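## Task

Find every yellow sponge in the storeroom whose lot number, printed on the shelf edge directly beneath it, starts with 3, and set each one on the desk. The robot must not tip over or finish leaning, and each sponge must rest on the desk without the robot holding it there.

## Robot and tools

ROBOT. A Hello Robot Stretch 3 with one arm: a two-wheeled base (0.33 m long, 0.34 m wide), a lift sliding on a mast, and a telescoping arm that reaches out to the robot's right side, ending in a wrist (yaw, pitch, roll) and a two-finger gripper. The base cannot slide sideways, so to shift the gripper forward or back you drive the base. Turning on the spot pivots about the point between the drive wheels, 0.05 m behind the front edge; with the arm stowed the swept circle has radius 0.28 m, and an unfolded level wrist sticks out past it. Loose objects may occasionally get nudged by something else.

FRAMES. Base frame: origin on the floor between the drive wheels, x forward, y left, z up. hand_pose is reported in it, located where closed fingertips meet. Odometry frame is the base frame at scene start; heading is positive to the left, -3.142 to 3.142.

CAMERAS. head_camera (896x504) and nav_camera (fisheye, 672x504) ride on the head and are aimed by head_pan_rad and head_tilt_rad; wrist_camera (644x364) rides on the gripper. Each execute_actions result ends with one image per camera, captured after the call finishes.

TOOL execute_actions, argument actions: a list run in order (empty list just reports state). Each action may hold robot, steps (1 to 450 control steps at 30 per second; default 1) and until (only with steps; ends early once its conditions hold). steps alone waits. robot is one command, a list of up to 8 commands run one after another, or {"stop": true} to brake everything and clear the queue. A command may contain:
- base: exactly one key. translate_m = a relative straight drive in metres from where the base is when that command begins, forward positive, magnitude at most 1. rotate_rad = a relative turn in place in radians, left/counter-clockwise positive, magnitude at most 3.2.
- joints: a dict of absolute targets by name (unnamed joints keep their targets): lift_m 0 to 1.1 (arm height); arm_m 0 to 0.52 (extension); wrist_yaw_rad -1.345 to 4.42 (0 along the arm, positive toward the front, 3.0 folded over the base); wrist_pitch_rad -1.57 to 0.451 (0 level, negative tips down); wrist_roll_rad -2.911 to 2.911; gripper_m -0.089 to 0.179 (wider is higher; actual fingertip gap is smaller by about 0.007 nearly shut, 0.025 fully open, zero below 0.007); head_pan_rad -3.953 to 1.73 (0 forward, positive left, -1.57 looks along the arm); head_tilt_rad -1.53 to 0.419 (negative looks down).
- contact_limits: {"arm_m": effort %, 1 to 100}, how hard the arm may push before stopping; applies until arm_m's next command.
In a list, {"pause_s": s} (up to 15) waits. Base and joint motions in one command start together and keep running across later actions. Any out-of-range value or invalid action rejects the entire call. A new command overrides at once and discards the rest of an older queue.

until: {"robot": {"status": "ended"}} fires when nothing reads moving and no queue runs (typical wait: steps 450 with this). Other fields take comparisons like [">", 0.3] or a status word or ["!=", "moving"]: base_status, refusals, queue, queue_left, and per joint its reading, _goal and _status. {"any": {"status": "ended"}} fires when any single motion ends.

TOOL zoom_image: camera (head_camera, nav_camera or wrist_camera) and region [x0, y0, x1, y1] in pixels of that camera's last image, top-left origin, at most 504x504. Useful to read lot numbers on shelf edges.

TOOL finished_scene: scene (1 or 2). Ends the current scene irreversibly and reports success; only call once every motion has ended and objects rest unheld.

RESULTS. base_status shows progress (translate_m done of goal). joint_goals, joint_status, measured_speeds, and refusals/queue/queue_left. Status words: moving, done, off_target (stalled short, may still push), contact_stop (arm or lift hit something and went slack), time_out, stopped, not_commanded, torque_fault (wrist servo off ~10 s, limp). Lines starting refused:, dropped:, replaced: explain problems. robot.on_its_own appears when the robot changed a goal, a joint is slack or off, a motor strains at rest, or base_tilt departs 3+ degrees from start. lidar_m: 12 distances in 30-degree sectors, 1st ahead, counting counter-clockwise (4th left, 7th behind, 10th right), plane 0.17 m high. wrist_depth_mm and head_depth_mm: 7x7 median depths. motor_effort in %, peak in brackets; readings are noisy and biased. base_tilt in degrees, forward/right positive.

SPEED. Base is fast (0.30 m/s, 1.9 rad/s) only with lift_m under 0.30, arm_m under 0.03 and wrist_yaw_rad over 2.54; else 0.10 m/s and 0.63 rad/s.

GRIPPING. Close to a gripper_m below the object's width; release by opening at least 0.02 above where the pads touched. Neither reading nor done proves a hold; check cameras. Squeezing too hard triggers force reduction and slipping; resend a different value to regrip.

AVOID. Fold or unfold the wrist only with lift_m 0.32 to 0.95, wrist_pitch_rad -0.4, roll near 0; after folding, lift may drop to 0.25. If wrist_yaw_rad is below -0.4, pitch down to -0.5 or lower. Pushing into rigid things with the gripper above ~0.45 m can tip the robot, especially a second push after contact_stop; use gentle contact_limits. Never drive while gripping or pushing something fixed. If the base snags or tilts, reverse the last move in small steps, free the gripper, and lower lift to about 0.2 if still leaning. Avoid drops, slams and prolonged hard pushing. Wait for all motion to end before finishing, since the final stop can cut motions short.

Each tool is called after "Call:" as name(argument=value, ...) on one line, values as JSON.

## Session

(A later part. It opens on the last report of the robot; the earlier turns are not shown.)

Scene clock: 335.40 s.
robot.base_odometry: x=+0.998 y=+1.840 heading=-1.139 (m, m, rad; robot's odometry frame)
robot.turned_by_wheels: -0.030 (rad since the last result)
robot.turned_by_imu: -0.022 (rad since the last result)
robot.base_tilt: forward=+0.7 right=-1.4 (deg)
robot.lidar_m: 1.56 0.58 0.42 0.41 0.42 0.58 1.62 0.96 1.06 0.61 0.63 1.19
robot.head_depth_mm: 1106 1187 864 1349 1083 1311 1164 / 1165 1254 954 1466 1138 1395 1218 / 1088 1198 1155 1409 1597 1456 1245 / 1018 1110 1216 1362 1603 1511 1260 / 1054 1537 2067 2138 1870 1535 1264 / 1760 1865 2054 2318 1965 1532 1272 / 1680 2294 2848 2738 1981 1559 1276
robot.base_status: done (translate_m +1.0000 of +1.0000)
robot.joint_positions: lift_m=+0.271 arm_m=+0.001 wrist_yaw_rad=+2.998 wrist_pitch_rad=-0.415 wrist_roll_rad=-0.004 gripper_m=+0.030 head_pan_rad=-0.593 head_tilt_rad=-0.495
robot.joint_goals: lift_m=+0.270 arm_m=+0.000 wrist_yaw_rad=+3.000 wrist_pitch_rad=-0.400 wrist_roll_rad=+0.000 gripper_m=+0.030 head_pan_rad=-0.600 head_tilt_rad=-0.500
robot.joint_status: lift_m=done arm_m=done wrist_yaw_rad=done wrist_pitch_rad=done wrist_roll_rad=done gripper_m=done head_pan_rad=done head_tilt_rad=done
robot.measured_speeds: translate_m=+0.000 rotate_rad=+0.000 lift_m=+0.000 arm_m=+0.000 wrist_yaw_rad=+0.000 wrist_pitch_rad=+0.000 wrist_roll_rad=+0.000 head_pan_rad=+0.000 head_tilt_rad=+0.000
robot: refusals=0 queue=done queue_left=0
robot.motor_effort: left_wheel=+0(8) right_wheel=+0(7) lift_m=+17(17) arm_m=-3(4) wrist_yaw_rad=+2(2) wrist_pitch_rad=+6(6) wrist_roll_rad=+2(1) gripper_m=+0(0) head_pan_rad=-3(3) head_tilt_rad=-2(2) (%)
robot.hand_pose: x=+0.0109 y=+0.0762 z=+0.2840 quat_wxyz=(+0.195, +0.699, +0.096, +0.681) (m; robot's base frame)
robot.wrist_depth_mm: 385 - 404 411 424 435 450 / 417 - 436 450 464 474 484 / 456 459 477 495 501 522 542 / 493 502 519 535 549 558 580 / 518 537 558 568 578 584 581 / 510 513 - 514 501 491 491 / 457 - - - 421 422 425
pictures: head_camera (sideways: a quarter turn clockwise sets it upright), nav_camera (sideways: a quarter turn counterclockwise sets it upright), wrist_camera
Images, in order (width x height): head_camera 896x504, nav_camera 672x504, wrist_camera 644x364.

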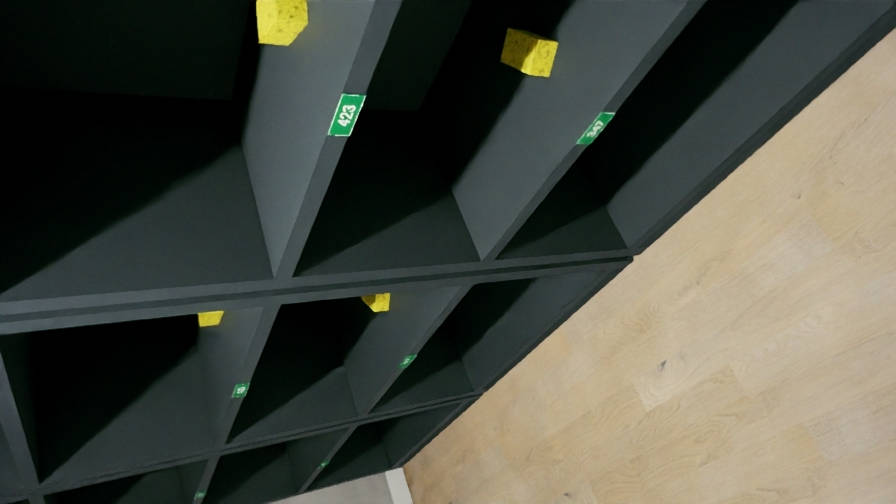

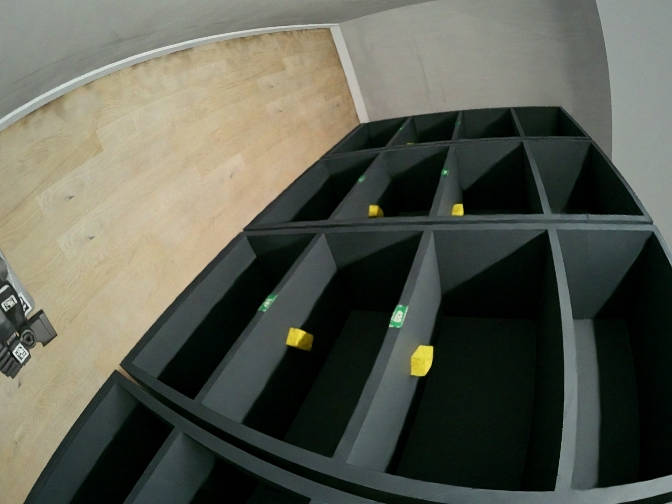

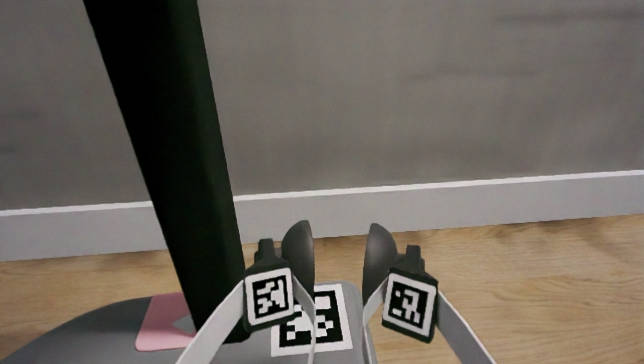

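Call:
execute_actions(actions=[{"robot": {"base": {"translate_m": 1.0}}, "steps": 300, "until": {"robot": {"translate_m": [">=", 0.6]}}}, {"robot": {"base": {"translate_m": 0.95}}, "steps": 300, "until": {"robot": {"translate_m": [">=", 0.32]}}}])

Call:
zoom_image(camera="head_camera", region=[300, 70, 640, 180])

Call:
execute_actions(actions=[{"steps": 300, "until": {"robot": {"status": "ended"}}}])

Scene clock: 358.00 s.
robot.base_odometry: x=+1.385 y=+0.998 heading=-1.139 (m, m, rad; robot's odometry frame)
robot.turned_by_wheels: +0.000 (rad since the last result)
robot.turned_by_imu: +0.007 (rad since the last result)
robot.base_tilt: forward=-0.7 right=-0.9 (deg)
robot.lidar_m: 1.51 0.57 0.42 0.40 0.42 0.58 1.63 0.95 1.04 0.62 0.63 1.21
robot.head_depth_mm: 1112 1201 865 1363 1086 1324 1176 / 1185 1269 957 1465 1141 1395 1236 / 1107 1212 1153 1415 1612 1456 1253 / 1028 1128 1238 1382 1609 1512 1256 / 1084 1533 2103 2155 1890 1527 1268 / 1763 1863 2082 2306 1945 1534 1278 / 1703 1827 2009 2185 1971 1557 1283
robot.base_status: moving (translate_m +0.3227 of +0.9500)
robot.joint_positions: lift_m=+0.271 arm_m=+0.001 wrist_yaw_rad=+2.998 wrist_pitch_rad=-0.415 wrist_roll_rad=-0.004 gripper_m=+0.030 head_pan_rad=-0.593 head_tilt_rad=-0.495
robot.joint_goals: lift_m=+0.270 arm_m=+0.000 wrist_yaw_rad=+3.000 wrist_pitch_rad=-0.400 wrist_roll_rad=+0.000 gripper_m=+0.030 head_pan_rad=-0.600 head_tilt_rad=-0.500
robot.joint_status: lift_m=done arm_m=done wrist_yaw_rad=done wrist_pitch_rad=done wrist_roll_rad=done gripper_m=done head_pan_rad=done head_tilt_rad=done
robot.measured_speeds: translate_m=+0.293 rotate_rad=+0.000 lift_m=+0.000 arm_m=+0.000 wrist_yaw_rad=+0.000 wrist_pitch_rad=+0.000 wrist_roll_rad=+0.000 head_pan_rad=+0.000 head_tilt_rad=+0.000
robot: refusals=0 queue=running queue_left=0
robot.motor_effort: left_wheel=+1(6) right_wheel=+3(6) lift_m=+18(17) arm_m=-4(4) wrist_yaw_rad=+2(2) wrist_pitch_rad=+6(6) wrist_roll_rad=+1(1) gripper_m=+0(0) head_pan_rad=-3(3) head_tilt_rad=-2(2) (%)
robot.hand_pose: x=+0.0109 y=+0.0762 z=+0.2840 quat_wxyz=(+0.195, +0.699, +0.096, +0.681) (m; robot's base frame)
robot.wrist_depth_mm: 384 - 402 409 423 424 438 / 410 - 433 445 448 474 475 / 445 456 475 481 493 510 529 / 485 492 513 529 546 559 571 / 527 537 547 564 559 588 582 / 505 504 - 505 511 494 491 / 450 - - - 419 424 428
pictures: head_camera (sideways: a quarter turn clockwise sets it upright), nav_camera (sideways: a quarter turn counterclockwise sets it upright), wrist_camera
Images, in order (width x height): head_camera 896x504, nav_camera 672x504, wrist_camera 644x364.

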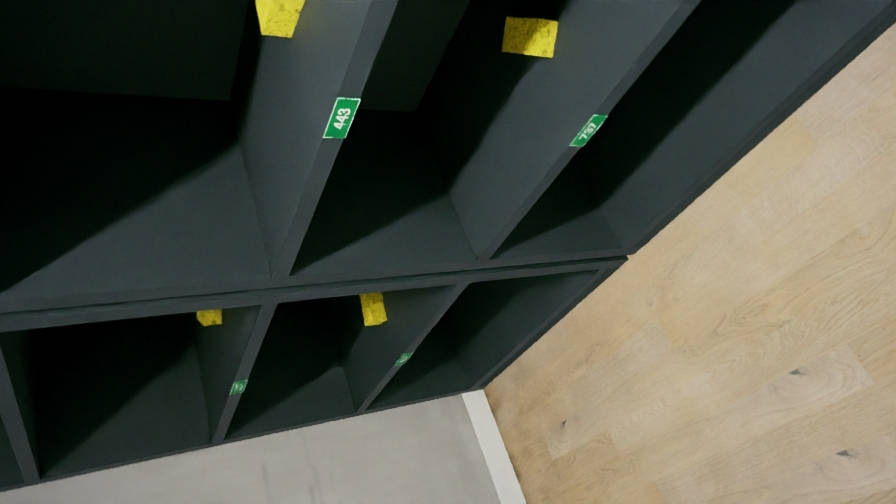

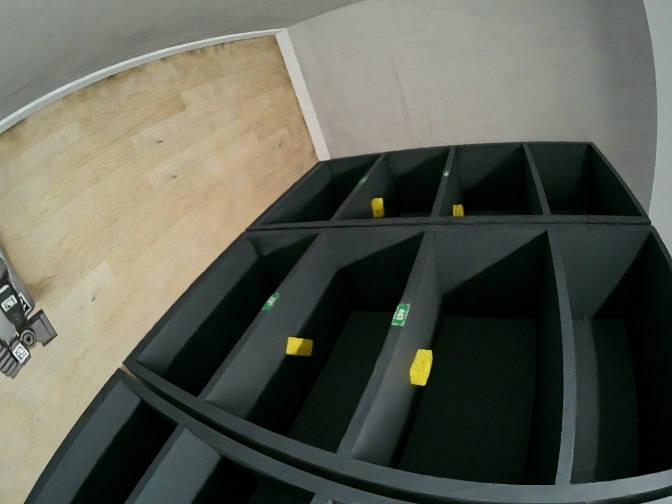

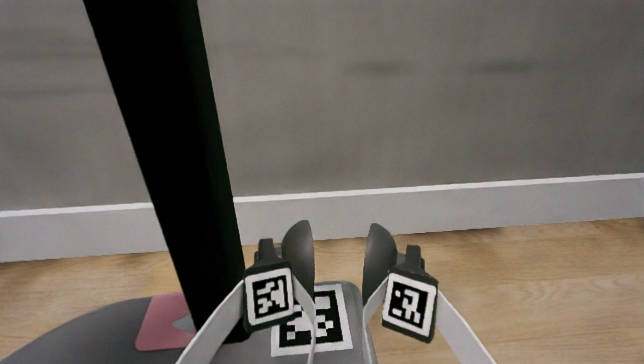

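Region (300, 70, 640, 180) of head_camera's 896x504 image, scaled by 1.482, with more detail than that image has; it fills the top 163 rows of this view, and the rest is white.

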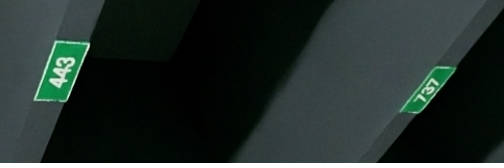

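Scene clock: 361.30 s.
robot.base_odometry: x=+1.647 y=+0.428 heading=-1.139 (m, m, rad; robot's odometry frame)
robot.turned_by_wheels: +0.000 (rad since the last result)
robot.turned_by_imu: +0.004 (rad since the last result)
robot.base_tilt: forward=+0.5 right=-1.5 (deg)
robot.lidar_m: 1.41 0.55 0.41 0.40 0.41 0.57 1.63 1.49 0.74 1.07 0.75 1.46
robot.head_depth_mm: 1111 1176 749 819 905 1033 1158 / 1259 1327 1021 1456 1169 1375 1229 / 1399 1501 1168 1423 1655 1457 1240 / 1363 1452 1603 1586 1787 1517 1262 / 1269 1370 1527 1686 1856 1533 1271 / 1236 1343 1451 1604 1750 1535 1272 / 1179 1265 1365 1487 1647 1555 1285
robot.base_status: done (translate_m +0.9500 of +0.9500)
robot.joint_positions: lift_m=+0.271 arm_m=+0.001 wrist_yaw_rad=+2.998 wrist_pitch_rad=-0.415 wrist_roll_rad=-0.004 gripper_m=+0.030 head_pan_rad=-0.593 head_tilt_rad=-0.495
robot.joint_goals: lift_m=+0.270 arm_m=+0.000 wrist_yaw_rad=+3.000 wrist_pitch_rad=-0.400 wrist_roll_rad=+0.000 gripper_m=+0.030 head_pan_rad=-0.600 head_tilt_rad=-0.500
robot.joint_status: lift_m=done arm_m=done wrist_yaw_rad=done wrist_pitch_rad=done wrist_roll_rad=done gripper_m=done head_pan_rad=done head_tilt_rad=done
robot.measured_speeds: translate_m=+0.000 rotate_rad=+0.000 lift_m=+0.000 arm_m=+0.000 wrist_yaw_rad=+0.000 wrist_pitch_rad=+0.000 wrist_roll_rad=+0.000 head_pan_rad=+0.000 head_tilt_rad=+0.000
robot: refusals=0 queue=done queue_left=0
robot.motor_effort: left_wheel=-1(4) right_wheel=+2(2) lift_m=+17(17) arm_m=-4(4) wrist_yaw_rad=+2(2) wrist_pitch_rad=+6(6) wrist_roll_rad=+1(1) gripper_m=+0(1) head_pan_rad=-3(3) head_tilt_rad=-2(2) (%)
robot.hand_pose: x=+0.0109 y=+0.0762 z=+0.2840 quat_wxyz=(+0.195, +0.699, +0.096, +0.681) (m; robot's base frame)
robot.wrist_depth_mm: 378 - 395 404 417 425 435 / 409 - 424 444 447 458 470 / 440 448 462 474 486 502 516 / 490 494 505 530 537 556 553 / 509 525 541 546 569 577 581 / 504 512 - 512 516 499 496 / 446 - - - 416 427 429
pictures: head_camera (sideways: a quarter turn clockwise sets it upright), nav_camera (sideways: a quarter turn counterclockwise sets it upright), wrist_camera
Images, in order (width x height): head_camera 896x504, nav_camera 672x504, wrist_camera 644x364.

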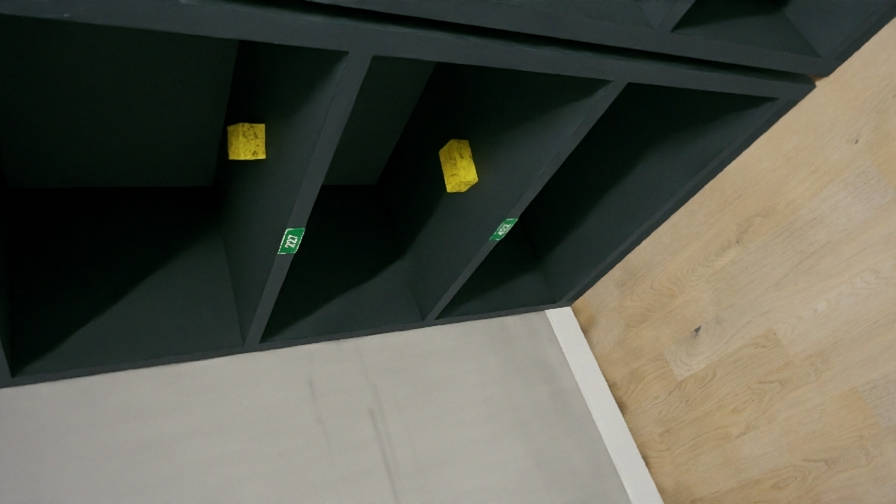

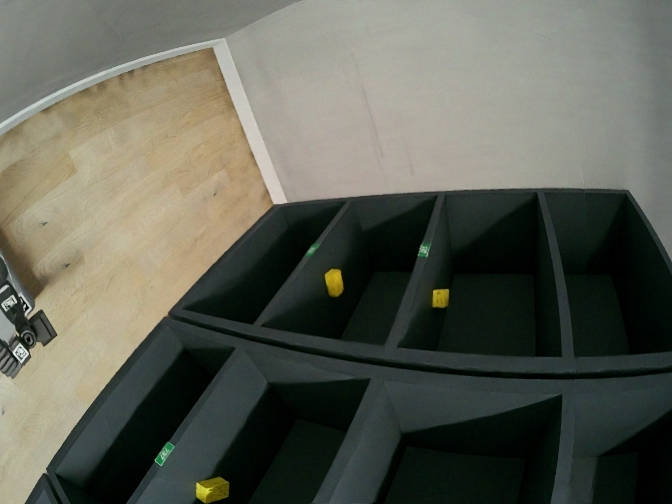

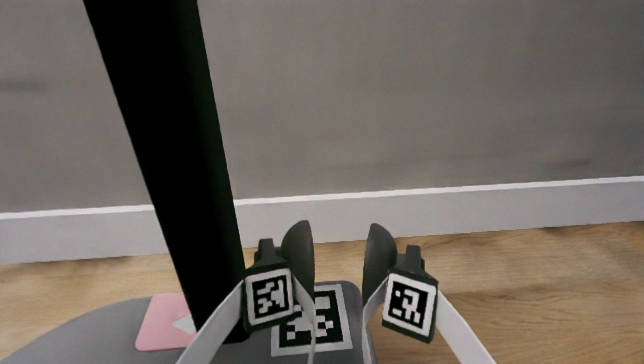

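Call:
zoom_image(camera="head_camera", region=[265, 215, 320, 265])

Call:
zoom_image(camera="head_camera", region=[475, 205, 530, 255])

Call:
zoom_image(camera="nav_camera", region=[140, 430, 200, 480])

Region (265, 215, 320, 265) of head_camera's 896x504 image, scaled by 9.164, with more detail than that image has; it fills the top 458 rows of this view, and the rest is white.

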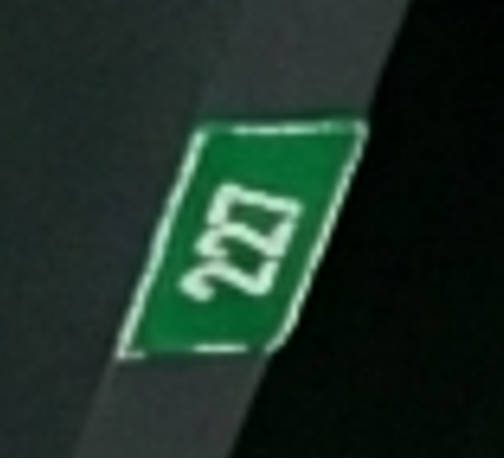

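Region (475, 205, 530, 255) of head_camera's 896x504 image, scaled by 9.164, with more detail than that image has; it fills the top 458 rows of this view, and the rest is white.

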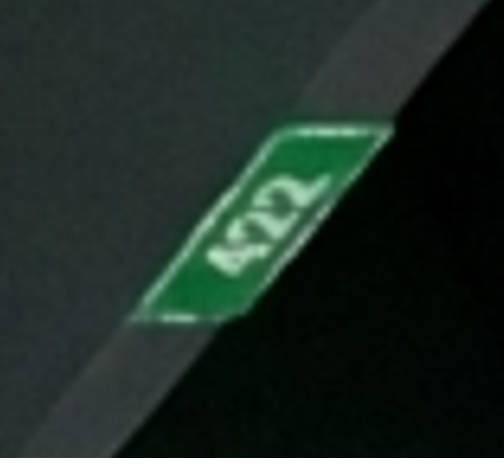

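Region (140, 430, 200, 480) of nav_camera's 672x504 image, scaled by 8.400, with more detail than that image has.

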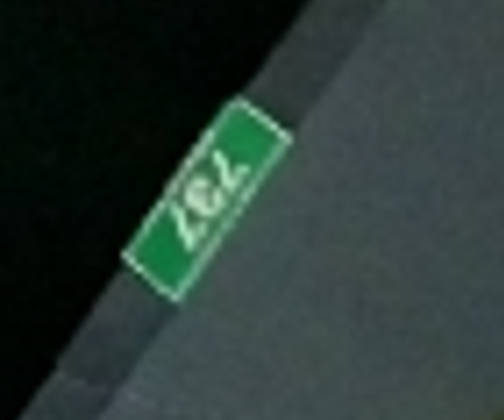

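Call:
execute_actions(actions=[{"robot": {"base": {"translate_m": -1.0}, "joints": {"head_pan_rad": -1.45, "head_tilt_rad": -0.75, "lift_m": 0.295}}, "steps": 300, "until": {"robot": {"translate_m": ["<=", -0.93]}}}, {"robot": {"joints": {"lift_m": 0.6}}, "steps": 300, "until": {"robot": {"lift_m": [">", 0.33]}}}, {"robot": {"joints": {"wrist_yaw_rad": 0.5, "gripper_m": 0.15}}, "steps": 300, "until": {"robot": {"status": "ended"}}}])

Scene clock: 384.73 s.
robot.base_odometry: x=+1.229 y=+1.337 heading=-1.139 (m, m, rad; robot's odometry frame)
robot.turned_by_wheels: +0.000 (rad since the last result)
robot.turned_by_imu: -0.006 (rad since the last result)
robot.base_tilt: forward=+0.5 right=-1.3 (deg)
robot.lidar_m: 1.54 0.57 0.42 0.40 0.42 0.58 1.63 1.43 0.71 1.06 0.77 1.51
robot.head_depth_mm: 857 678 1158 1038 1316 1246 1156 / 864 693 1178 1050 1346 1258 1163 / 881 702 1200 1038 1352 1287 - / 897 717 1218 1064 1371 1283 1120 / 910 730 1235 1085 1373 1307 1139 / 929 741 1218 1099 1274 1316 1148 / 912 753 973 995 1120 1330 1161
robot.base_status: done (translate_m -1.0000 of -1.0000)
robot.joint_positions: lift_m=+0.599 arm_m=+0.001 wrist_yaw_rad=+0.503 wrist_pitch_rad=-0.416 wrist_roll_rad=-0.004 gripper_m=+0.150 head_pan_rad=-1.443 head_tilt_rad=-0.740
robot.joint_goals: lift_m=+0.600 arm_m=+0.000 wrist_yaw_rad=+0.500 wrist_pitch_rad=-0.400 wrist_roll_rad=+0.000 gripper_m=+0.150 head_pan_rad=-1.450 head_tilt_rad=-0.750
robot.joint_status: lift_m=done arm_m=done wrist_yaw_rad=done wrist_pitch_rad=done wrist_roll_rad=done gripper_m=done head_pan_rad=done head_tilt_rad=done
robot.measured_speeds: translate_m=+0.000 rotate_rad=+0.000 lift_m=+0.000 arm_m=+0.000 wrist_yaw_rad=+0.000 wrist_pitch_rad=+0.000 wrist_roll_rad=+0.000 head_pan_rad=+0.000 head_tilt_rad=+0.000
robot: refusals=0 queue=done queue_left=0
robot.motor_effort: left_wheel=+0(7) right_wheel=+1(5) lift_m=+58(61) arm_m=-4(4) wrist_yaw_rad=-3(6) wrist_pitch_rad=+7(6) wrist_roll_rad=+2(1) gripper_m=+1(83) head_pan_rad=-3(37) head_tilt_rad=-4(19) (%)
robot.hand_pose: x=+0.0868 y=-0.3431 z=+0.6125 quat_wxyz=(+0.708, +0.314, -0.632, +0.031) (m; robot's base frame)
robot.wrist_depth_mm: - 932 559 784 767 684 620 / - 691 572 662 652 606 610 / - - 619 497 458 459 459 / - - 705 - 941 380 353 / - - 790 900 969 881 763 / 909 - 841 809 813 804 786 / 793 752 795 738 707 685 714
pictures: head_camera (sideways: a quarter turn clockwise sets it upright), nav_camera (sideways: a quarter turn counterclockwise sets it upright), wrist_camera
Images, in order (width x height): head_camera 896x504, nav_camera 672x504, wrist_camera 644x364.

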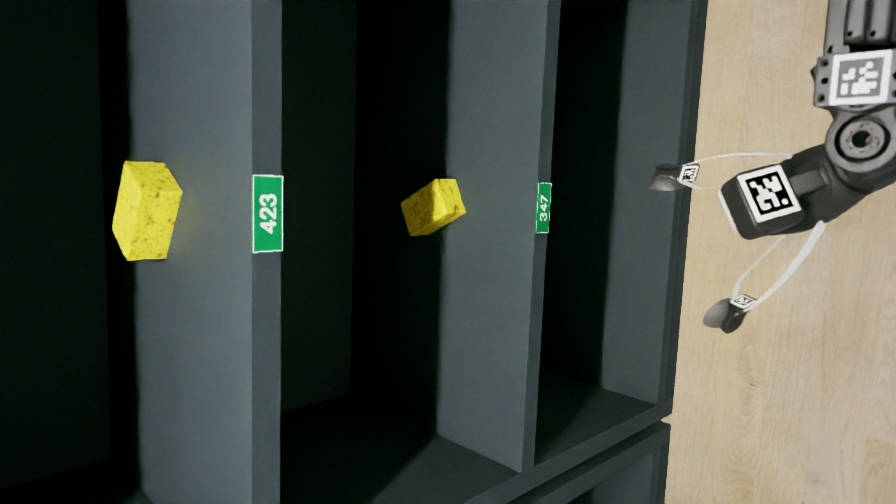

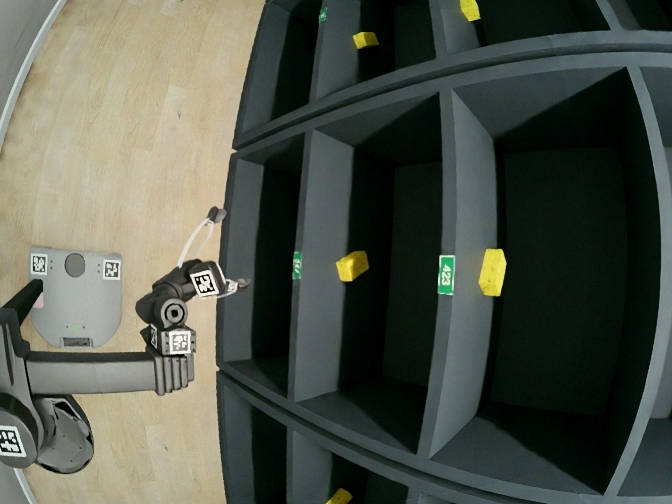

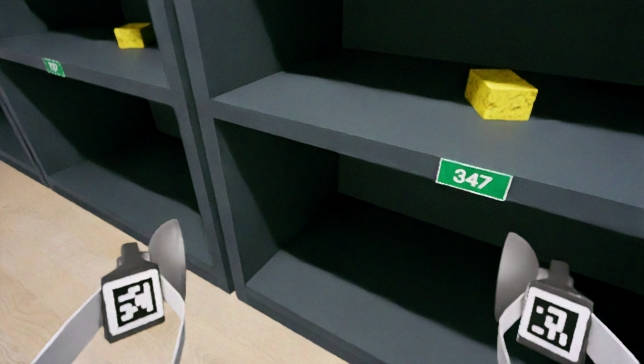

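Call:
zoom_image(camera="head_camera", region=[380, 150, 580, 270])

Call:
zoom_image(camera="wrist_camera", region=[420, 50, 580, 210])

Region (380, 150, 580, 270) of head_camera's 896x504 image, scaled by 2.520, with more detail than that image has; it fills the top 302 rows of this view, and the rest is white.

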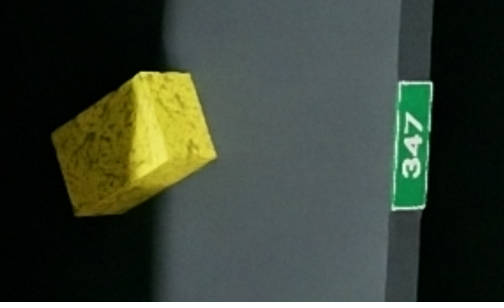

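Region (420, 50, 580, 210) of wrist_camera's 644x364 image, scaled by 3.150.

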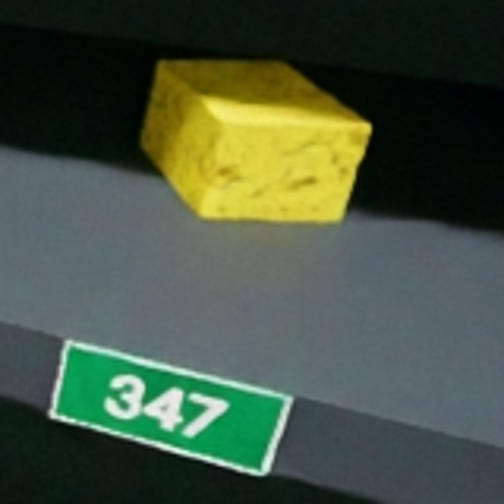

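Call:
execute_actions(actions=[{"robot": {"base": {"translate_m": -0.013}, "joints": {"lift_m": 0.61, "arm_m": 0.465}}, "steps": 300, "until": {"robot": {"status": "ended"}}}])

Scene clock: 419.57 s.
robot.base_odometry: x=+1.224 y=+1.349 heading=-1.139 (m, m, rad; robot's odometry frame)
robot.turned_by_wheels: +0.000 (rad since the last result)
robot.turned_by_imu: +0.000 (rad since the last result)
robot.base_tilt: forward=+0.5 right=-1.6 (deg)
robot.lidar_m: 1.53 0.57 0.42 0.41 0.42 0.58 1.62 1.42 0.70 1.06 0.78 1.51
robot.head_depth_mm: 857 678 1159 1056 931 - 1098 / 866 689 1172 995 1337 1255 1119 / 878 702 1192 1005 1356 1262 1124 / 890 713 1212 1052 1365 1270 1129 / 914 728 1232 1079 1378 1302 1141 / 924 739 1222 1101 1315 1321 1146 / 922 755 1001 1017 1145 1337 1154
robot.base_status: done (translate_m -0.0130 of -0.0130)
robot.joint_positions: lift_m=+0.609 arm_m=+0.465 wrist_yaw_rad=+0.501 wrist_pitch_rad=-0.416 wrist_roll_rad=-0.004 gripper_m=+0.150 head_pan_rad=-1.443 head_tilt_rad=-0.741
robot.joint_goals: lift_m=+0.610 arm_m=+0.465 wrist_yaw_rad=+0.500 wrist_pitch_rad=-0.400 wrist_roll_rad=+0.000 gripper_m=+0.150 head_pan_rad=-1.450 head_tilt_rad=-0.750
robot.joint_status: lift_m=done arm_m=done wrist_yaw_rad=done wrist_pitch_rad=done wrist_roll_rad=done gripper_m=done head_pan_rad=done head_tilt_rad=done
robot.measured_speeds: translate_m=+0.000 rotate_rad=+0.000 lift_m=+0.000 arm_m=+0.000 wrist_yaw_rad=+0.000 wrist_pitch_rad=+0.000 wrist_roll_rad=+0.000 head_pan_rad=+0.000 head_tilt_rad=+0.000
robot: refusals=0 queue=done queue_left=0
robot.motor_effort: left_wheel=+0(4) right_wheel=+1(3) lift_m=+58(59) arm_m=+4(4) wrist_yaw_rad=-2(4) wrist_pitch_rad=+6(6) wrist_roll_rad=+1(1) gripper_m=+0(0) head_pan_rad=-3(3) head_tilt_rad=-3(4) (%)
robot.hand_pose: x=+0.0865 y=-0.8067 z=+0.6224 quat_wxyz=(+0.708, +0.313, -0.632, +0.031) (m; robot's base frame)
robot.wrist_depth_mm: 363 440 462 384 335 301 267 / 377 460 505 421 365 318 284 / 395 453 480 446 393 339 301 / 374 372 372 367 369 352 319 / 301 316 301 302 301 300 299 / 255 - 255 199 245 252 252 / 224 214 218 172 207 215 224
pictures: head_camera (sideways: a quarter turn clockwise sets it upright), nav_camera (sideways: a quarter turn counterclockwise sets it upright), wrist_camera
Images, in order (width x height): head_camera 896x504, nav_camera 672x504, wrist_camera 644x364.

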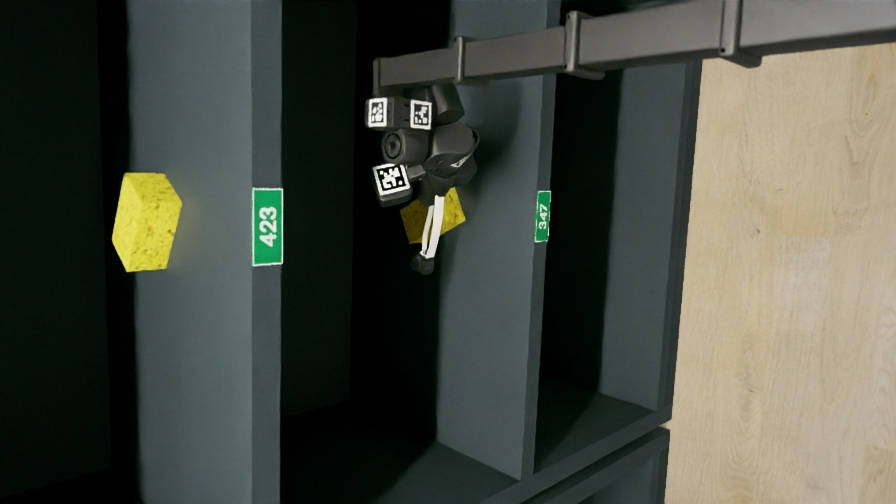

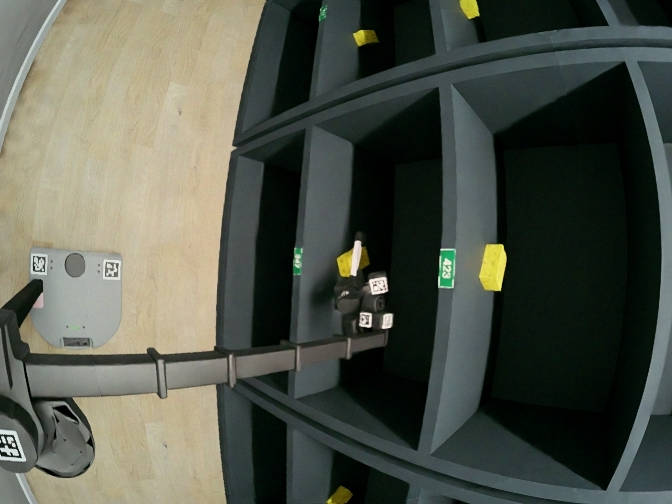

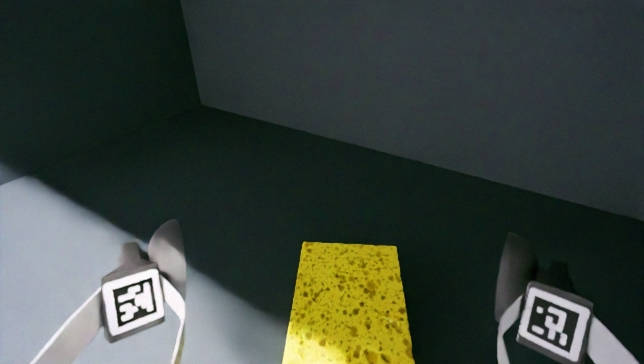

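Call:
execute_actions(actions=[{"robot": [{"joints": {"lift_m": 0.55}}, {"joints": {"gripper_m": 0.028}}], "steps": 300, "until": {"robot": {"status": "ended"}}}])

Scene clock: 431.33 s.
robot.base_odometry: x=+1.224 y=+1.349 heading=-1.139 (m, m, rad; robot's odometry frame)
robot.turned_by_wheels: +0.000 (rad since the last result)
robot.turned_by_imu: +0.000 (rad since the last result)
robot.base_tilt: forward=+0.5 right=-1.4 (deg)
robot.lidar_m: 1.54 0.57 0.42 0.40 0.42 0.58 1.63 1.42 0.70 1.06 0.78 1.51
robot.head_depth_mm: 857 680 1158 1054 1308 1246 - / 866 691 1181 1136 1351 1259 1118 / 876 702 1196 1068 1361 1265 1127 / 889 710 1220 1061 1364 1285 1138 / 908 728 1222 1082 1376 1300 1136 / 923 739 1232 1100 1318 1325 1154 / 915 756 1002 1018 1150 1324 1157
robot.base_status: done (translate_m -0.0130 of -0.0130)
robot.joint_positions: lift_m=+0.551 arm_m=+0.465 wrist_yaw_rad=+0.501 wrist_pitch_rad=-0.416 wrist_roll_rad=-0.004 gripper_m=+0.029 head_pan_rad=-1.443 head_tilt_rad=-0.741
robot.joint_goals: lift_m=+0.550 arm_m=+0.465 wrist_yaw_rad=+0.500 wrist_pitch_rad=-0.400 wrist_roll_rad=+0.000 gripper_m=+0.028 head_pan_rad=-1.450 head_tilt_rad=-0.750
robot.joint_status: lift_m=done arm_m=done wrist_yaw_rad=done wrist_pitch_rad=done wrist_roll_rad=done gripper_m=done head_pan_rad=done head_tilt_rad=done
robot.measured_speeds: translate_m=+0.000 rotate_rad=+0.000 lift_m=+0.000 arm_m=+0.000 wrist_yaw_rad=+0.000 wrist_pitch_rad=+0.000 wrist_roll_rad=+0.000 head_pan_rad=+0.000 head_tilt_rad=+0.000
robot: refusals=0 queue=done queue_left=0
robot.motor_effort: left_wheel=+0(1) right_wheel=+0(1) lift_m=+17(58) arm_m=+4(4) wrist_yaw_rad=-2(2) wrist_pitch_rad=+6(6) wrist_roll_rad=+1(1) gripper_m=-20(94) head_pan_rad=-3(3) head_tilt_rad=-3(4) (%)
robot.hand_pose: x=+0.0865 y=-0.8067 z=+0.5639 quat_wxyz=(+0.708, +0.313, -0.632, +0.031) (m; robot's base frame)
robot.wrist_depth_mm: 366 448 453 383 338 297 266 / 377 448 468 424 361 316 282 / 348 344 344 343 342 319 299 / 266 264 266 183 249 263 263 / 217 214 223 149 154 214 213 / 183 182 126 126 125 180 179 / 157 157 152 122 118 154 155
pictures: head_camera (sideways: a quarter turn clockwise sets it upright), nav_camera (sideways: a quarter turn counterclockwise sets it upright), wrist_camera
Images, in order (width x height): head_camera 896x504, nav_camera 672x504, wrist_camera 644x364.

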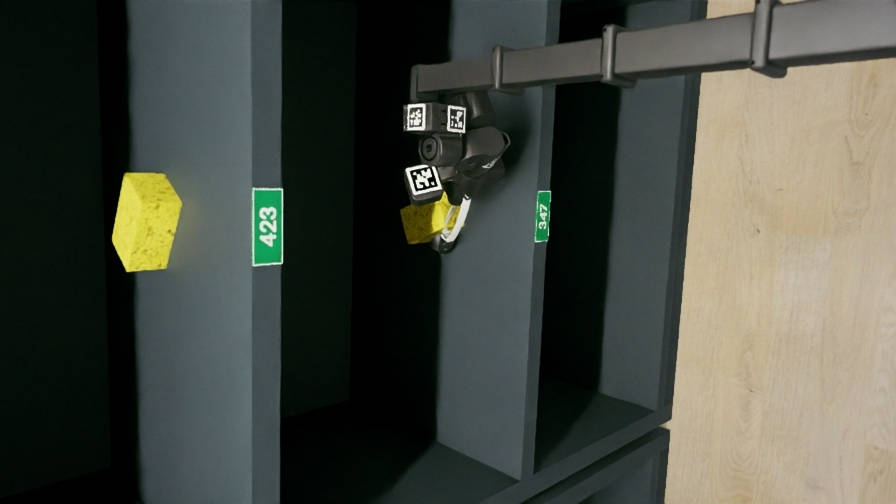

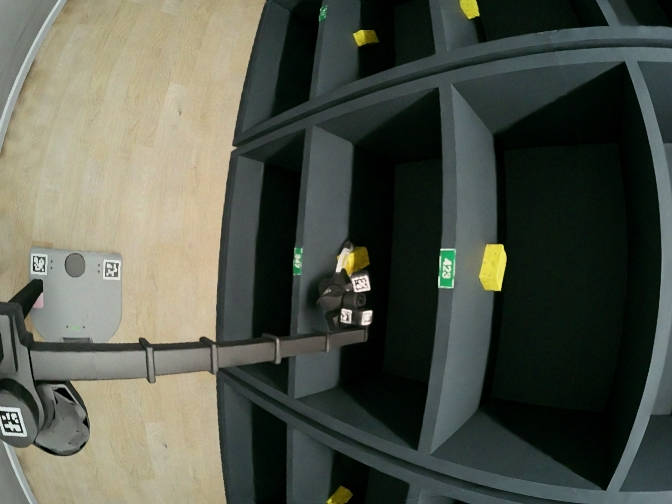

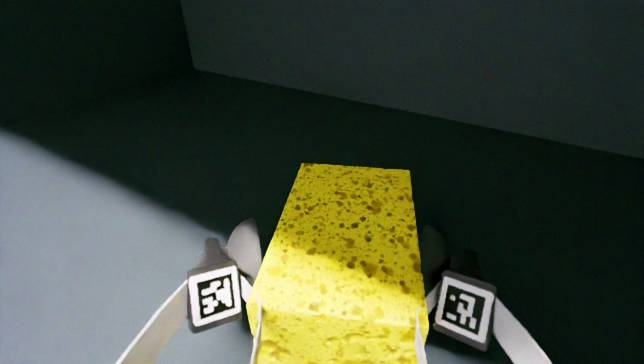

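Call:
execute_actions(actions=[{"robot": {"joints": {"lift_m": 0.58}}, "steps": 300, "until": {"robot": {"lift_m": [">", 0.57]}}}, {"robot": {"joints": {"arm_m": 0.0, "head_pan_rad": -3.1, "head_tilt_rad": -0.6}}, "steps": 300, "until": {"robot": {"arm_m": ["<", 0.17]}}}, {"robot": {"base": {"translate_m": -1.0}, "joints": {"wrist_yaw_rad": 2.65, "lift_m": 0.34}}, "steps": 300, "until": {"robot": {"wrist_yaw_rad": [">", 2.6]}}}, {"robot": {"joints": {"lift_m": 0.29}}, "steps": 300, "until": {"robot": {"lift_m": ["<", 0.296], "arm_m": ["<", 0.02]}}}])

Call:
execute_actions(actions=[{"robot": {"base": {"translate_m": -1.0}}, "steps": 300, "until": {"robot": {"status": "ended"}}}])

Scene clock: 472.67 s.
robot.base_odometry: x=+1.112 y=+1.591 heading=-1.139 (m, m, rad; robot's odometry frame)
robot.turned_by_wheels: +0.000 (rad since the last result)
robot.turned_by_imu: -0.001 (rad since the last result)
robot.base_tilt: forward=+2.5 right=-2.4 (deg)
robot.lidar_m: 1.54 0.57 0.42 0.41 0.42 0.58 1.62 1.19 0.62 0.61 1.07 0.97
robot.head_depth_mm: 1429 1466 1489 1526 1531 1331 1162 / 1755 1953 2175 2043 1674 1383 1173 / 1766 2002 2244 2124 1692 1397 1185 / 1783 1995 2256 2177 1707 1400 1196 / 1783 1997 2295 2196 1734 1414 1198 / 1783 2006 2281 2217 1750 1427 1206 / 1791 2021 2309 2261 1519 1409 1217
robot.base_status: moving (translate_m -0.2667 of -1.0000)
robot.joint_positions: lift_m=+0.295 arm_m=+0.001 wrist_yaw_rad=+2.647 wrist_pitch_rad=-0.417 wrist_roll_rad=-0.004 gripper_m=+0.032 head_pan_rad=-3.093 head_tilt_rad=-0.606
robot.joint_goals: lift_m=+0.290 arm_m=+0.000 wrist_yaw_rad=+2.650 wrist_pitch_rad=-0.400 wrist_roll_rad=+0.000 gripper_m=+0.031 head_pan_rad=-3.100 head_tilt_rad=-0.600
robot.joint_status: lift_m=moving arm_m=moving wrist_yaw_rad=moving wrist_pitch_rad=done wrist_roll_rad=done gripper_m=done head_pan_rad=done head_tilt_rad=done
robot.measured_speeds: translate_m=-0.130 rotate_rad=+0.001 lift_m=-0.044 arm_m=+0.000 wrist_yaw_rad=+0.000 wrist_pitch_rad=+0.000 wrist_roll_rad=+0.000 head_pan_rad=+0.000 head_tilt_rad=+0.000
robot: refusals=0 queue=running queue_left=0
robot.motor_effort: left_wheel=-4(8) right_wheel=-6(6) lift_m=+18(63) arm_m=-2(5) wrist_yaw_rad=+3(4) wrist_pitch_rad=+6(6) wrist_roll_rad=+1(1) gripper_m=-19(20) head_pan_rad=-3(40) head_tilt_rad=+2(13) (%)
robot.hand_pose: x=+0.0854 y=+0.0514 z=+0.3079 quat_wxyz=(+0.312, +0.705, -0.027, +0.637) (m; robot's base frame)
robot.wrist_depth_mm: 348 380 420 465 526 616 720 / 366 402 450 511 585 680 838 / 388 429 487 549 635 756 889 / 422 467 522 196 694 770 753 / 453 494 536 150 156 625 616 / - 508 126 125 125 525 526 / - 467 - 121 118 448 447
pictures: head_camera (sideways: a quarter turn clockwise sets it upright), nav_camera (sideways: a quarter turn counterclockwise sets it upright), wrist_camera
Images, in order (width x height): head_camera 896x504, nav_camera 672x504, wrist_camera 644x364.

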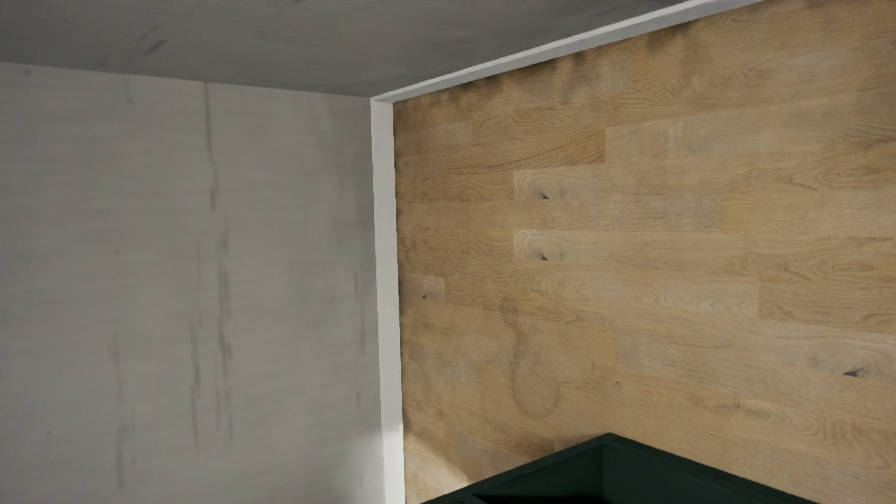

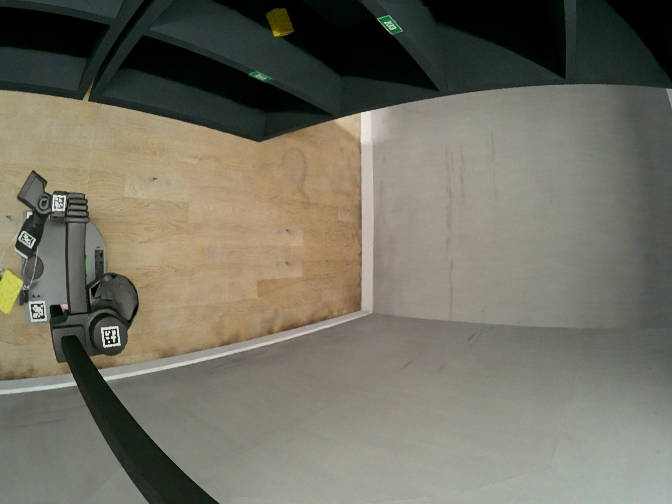

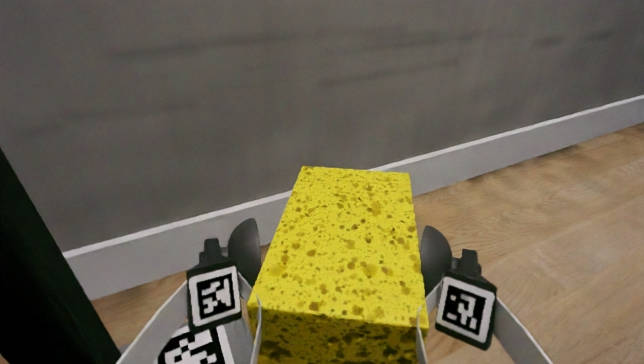

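Scene clock: 477.33 s.
robot.base_odometry: x=+0.694 y=+2.499 heading=-1.139 (m, m, rad; robot's odometry frame)
robot.turned_by_wheels: +0.000 (rad since the last result)
robot.turned_by_imu: -0.006 (rad since the last result)
robot.base_tilt: forward=+0.5 right=-1.5 (deg)
robot.lidar_m: 1.60 0.58 0.42 0.41 0.42 0.58 1.09 1.13 1.54 0.60 1.09 1.01
robot.head_depth_mm: 899 1003 1139 1288 1470 1339 1170 / 900 1001 1141 1317 1533 1387 1172 / 901 1012 1145 1321 1549 1390 1186 / 907 1019 1152 1341 1565 1403 1189 / 908 1021 1157 1346 1580 1416 1202 / 916 1025 1163 1350 1590 1425 1204 / 919 1025 1169 1363 1609 1432 1215
robot.base_status: done (translate_m -1.0000 of -1.0000)
robot.joint_positions: lift_m=+0.291 arm_m=+0.001 wrist_yaw_rad=+2.648 wrist_pitch_rad=-0.417 wrist_roll_rad=-0.004 gripper_m=+0.032 head_pan_rad=-3.093 head_tilt_rad=-0.605
robot.joint_goals: lift_m=+0.290 arm_m=+0.000 wrist_yaw_rad=+2.650 wrist_pitch_rad=-0.400 wrist_roll_rad=+0.000 gripper_m=+0.031 head_pan_rad=-3.100 head_tilt_rad=-0.600
robot.joint_status: lift_m=done arm_m=done wrist_yaw_rad=done wrist_pitch_rad=done wrist_roll_rad=done gripper_m=done head_pan_rad=done head_tilt_rad=done
robot.measured_speeds: translate_m=+0.000 rotate_rad=+0.000 lift_m=+0.000 arm_m=+0.000 wrist_yaw_rad=+0.000 wrist_pitch_rad=+0.000 wrist_roll_rad=+0.000 head_pan_rad=+0.000 head_tilt_rad=+0.000
robot: refusals=0 queue=done queue_left=0
robot.motor_effort: left_wheel=+0(5) right_wheel=+0(6) lift_m=+17(17) arm_m=-4(5) wrist_yaw_rad=+3(3) wrist_pitch_rad=+7(7) wrist_roll_rad=+1(1) gripper_m=-20(19) head_pan_rad=-3(3) head_tilt_rad=+2(2) (%)
robot.hand_pose: x=+0.0852 y=+0.0514 z=+0.3037 quat_wxyz=(+0.311, +0.705, -0.026, +0.637) (m; robot's base frame)
robot.wrist_depth_mm: 346 374 419 469 534 614 725 / 371 403 451 510 584 698 833 / 392 433 485 555 642 745 905 / 425 467 524 197 682 758 748 / 457 496 542 150 156 615 610 / - 506 125 125 124 519 520 / - - - 122 118 440 440
pictures: head_camera (sideways: a quarter turn clockwise sets it upright), nav_camera (sideways: a quarter turn counterclockwise sets it upright), wrist_camera
Images, in order (width x height): head_camera 896x504, nav_camera 672x504, wrist_camera 644x364.

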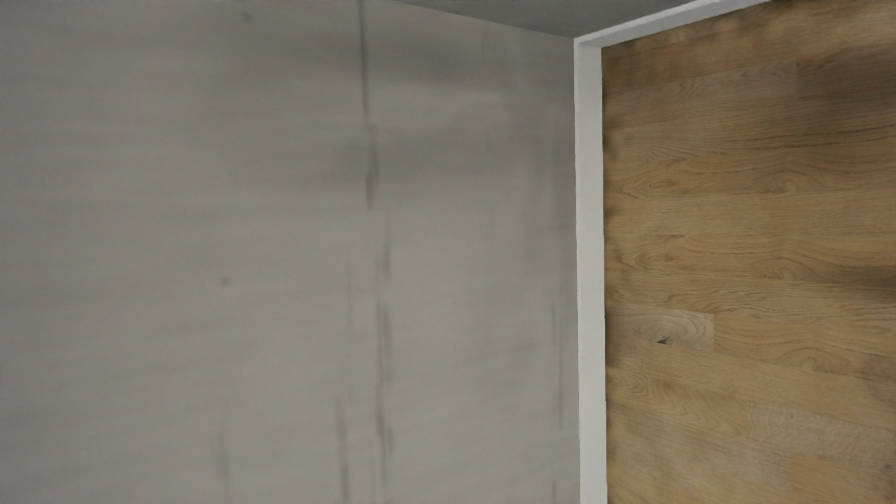

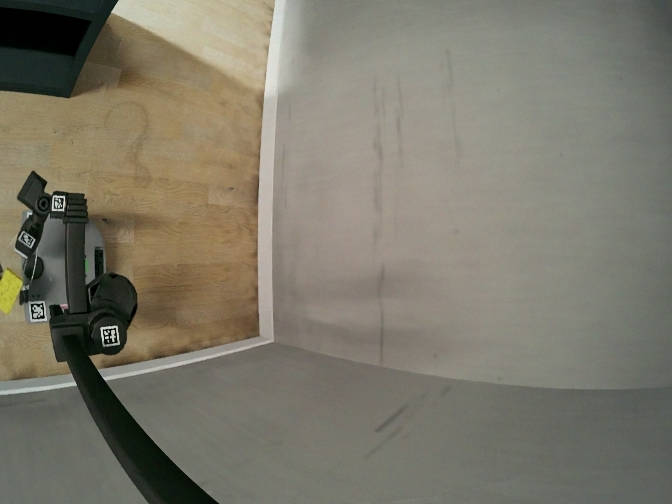

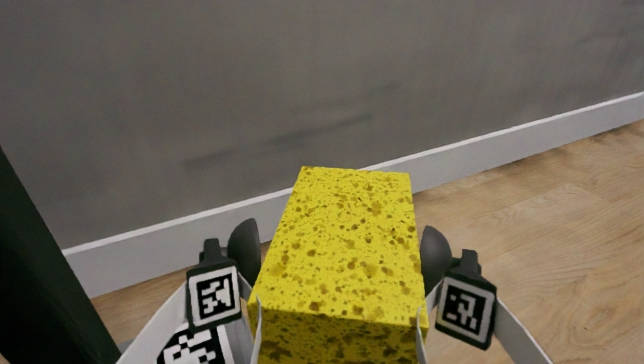

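Call:
execute_actions(actions=[{"robot": [{"base": {"translate_m": -0.47}}, {"base": {"rotate_rad": 1.65}}], "steps": 300, "until": {"robot": {"status": "ended"}}}])

Scene clock: 486.97 s.
robot.base_odometry: x=+0.498 y=+2.926 heading=+0.511 (m, m, rad; robot's odometry frame)
robot.turned_by_wheels: +1.650 (rad since the last result)
robot.turned_by_imu: +1.597 (rad since the last result)
robot.base_tilt: forward=+0.6 right=-1.6 (deg)
robot.lidar_m: 0.41 0.43 0.61 0.62 0.65 0.93 2.98 0.73 1.41 1.33 0.55 0.42
robot.head_depth_mm: 2724 2725 2606 2104 1653 1374 1165 / 2871 3207 2919 2110 1676 1385 1174 / 2876 3223 2951 2175 1689 1390 1181 / 2916 3289 3022 2171 1716 1407 1189 / 2932 3203 3062 2208 1672 1415 1198 / 2962 3344 2788 1181 1185 1249 1210 / 876 882 879 883 955 1321 1215
robot.base_status: done (rotate_rad +1.6499 of +1.6500)
robot.joint_positions: lift_m=+0.291 arm_m=+0.001 wrist_yaw_rad=+2.648 wrist_pitch_rad=-0.417 wrist_roll_rad=-0.004 gripper_m=+0.032 head_pan_rad=-3.093 head_tilt_rad=-0.605
robot.joint_goals: lift_m=+0.290 arm_m=+0.000 wrist_yaw_rad=+2.650 wrist_pitch_rad=-0.400 wrist_roll_rad=+0.000 gripper_m=+0.031 head_pan_rad=-3.100 head_tilt_rad=-0.600
robot.joint_status: lift_m=done arm_m=done wrist_yaw_rad=done wrist_pitch_rad=done wrist_roll_rad=done gripper_m=done head_pan_rad=done head_tilt_rad=done
robot.measured_speeds: translate_m=+0.000 rotate_rad=+0.000 lift_m=+0.000 arm_m=+0.000 wrist_yaw_rad=+0.000 wrist_pitch_rad=+0.000 wrist_roll_rad=+0.000 head_pan_rad=+0.000 head_tilt_rad=+0.000
robot: refusals=0 queue=done queue_left=0
robot.motor_effort: left_wheel=-1(7) right_wheel=+3(11) lift_m=+17(17) arm_m=-4(4) wrist_yaw_rad=+2(3) wrist_pitch_rad=+7(7) wrist_roll_rad=+1(1) gripper_m=-19(19) head_pan_rad=-3(3) head_tilt_rad=+2(2) (%)
robot.hand_pose: x=+0.0852 y=+0.0514 z=+0.3037 quat_wxyz=(+0.311, +0.705, -0.026, +0.637) (m; robot's base frame)
robot.wrist_depth_mm: 515 549 612 676 571 411 325 / 546 584 656 726 588 427 328 / 580 634 695 763 618 438 345 / 622 671 731 195 586 466 352 / 629 622 651 150 155 469 364 / - 520 125 125 125 449 371 / - - - 122 118 432 377
pictures: head_camera (sideways: a quarter turn clockwise sets it upright), nav_camera (sideways: a quarter turn counterclockwise sets it upright), wrist_camera
Images, in order (width x height): head_camera 896x504, nav_camera 672x504, wrist_camera 644x364.

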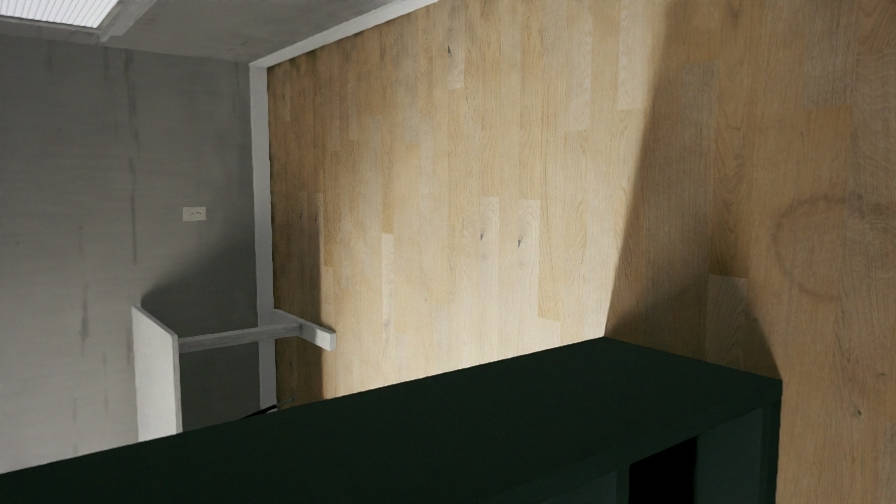

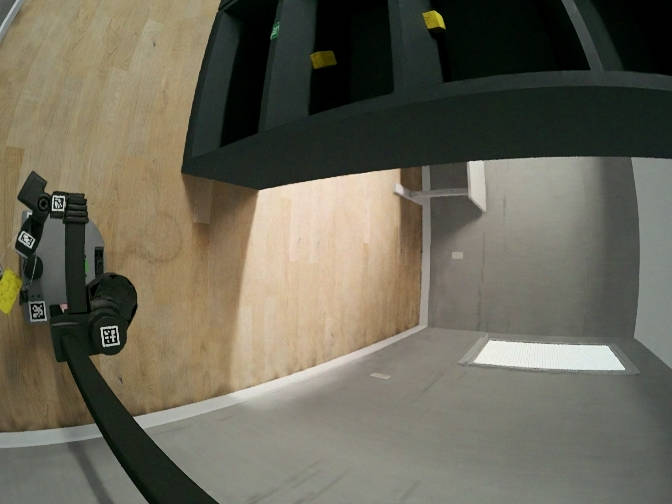

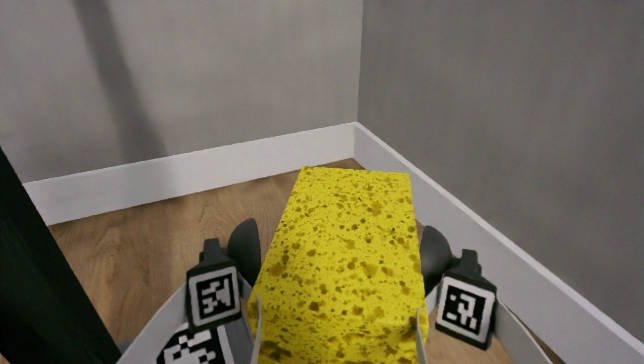

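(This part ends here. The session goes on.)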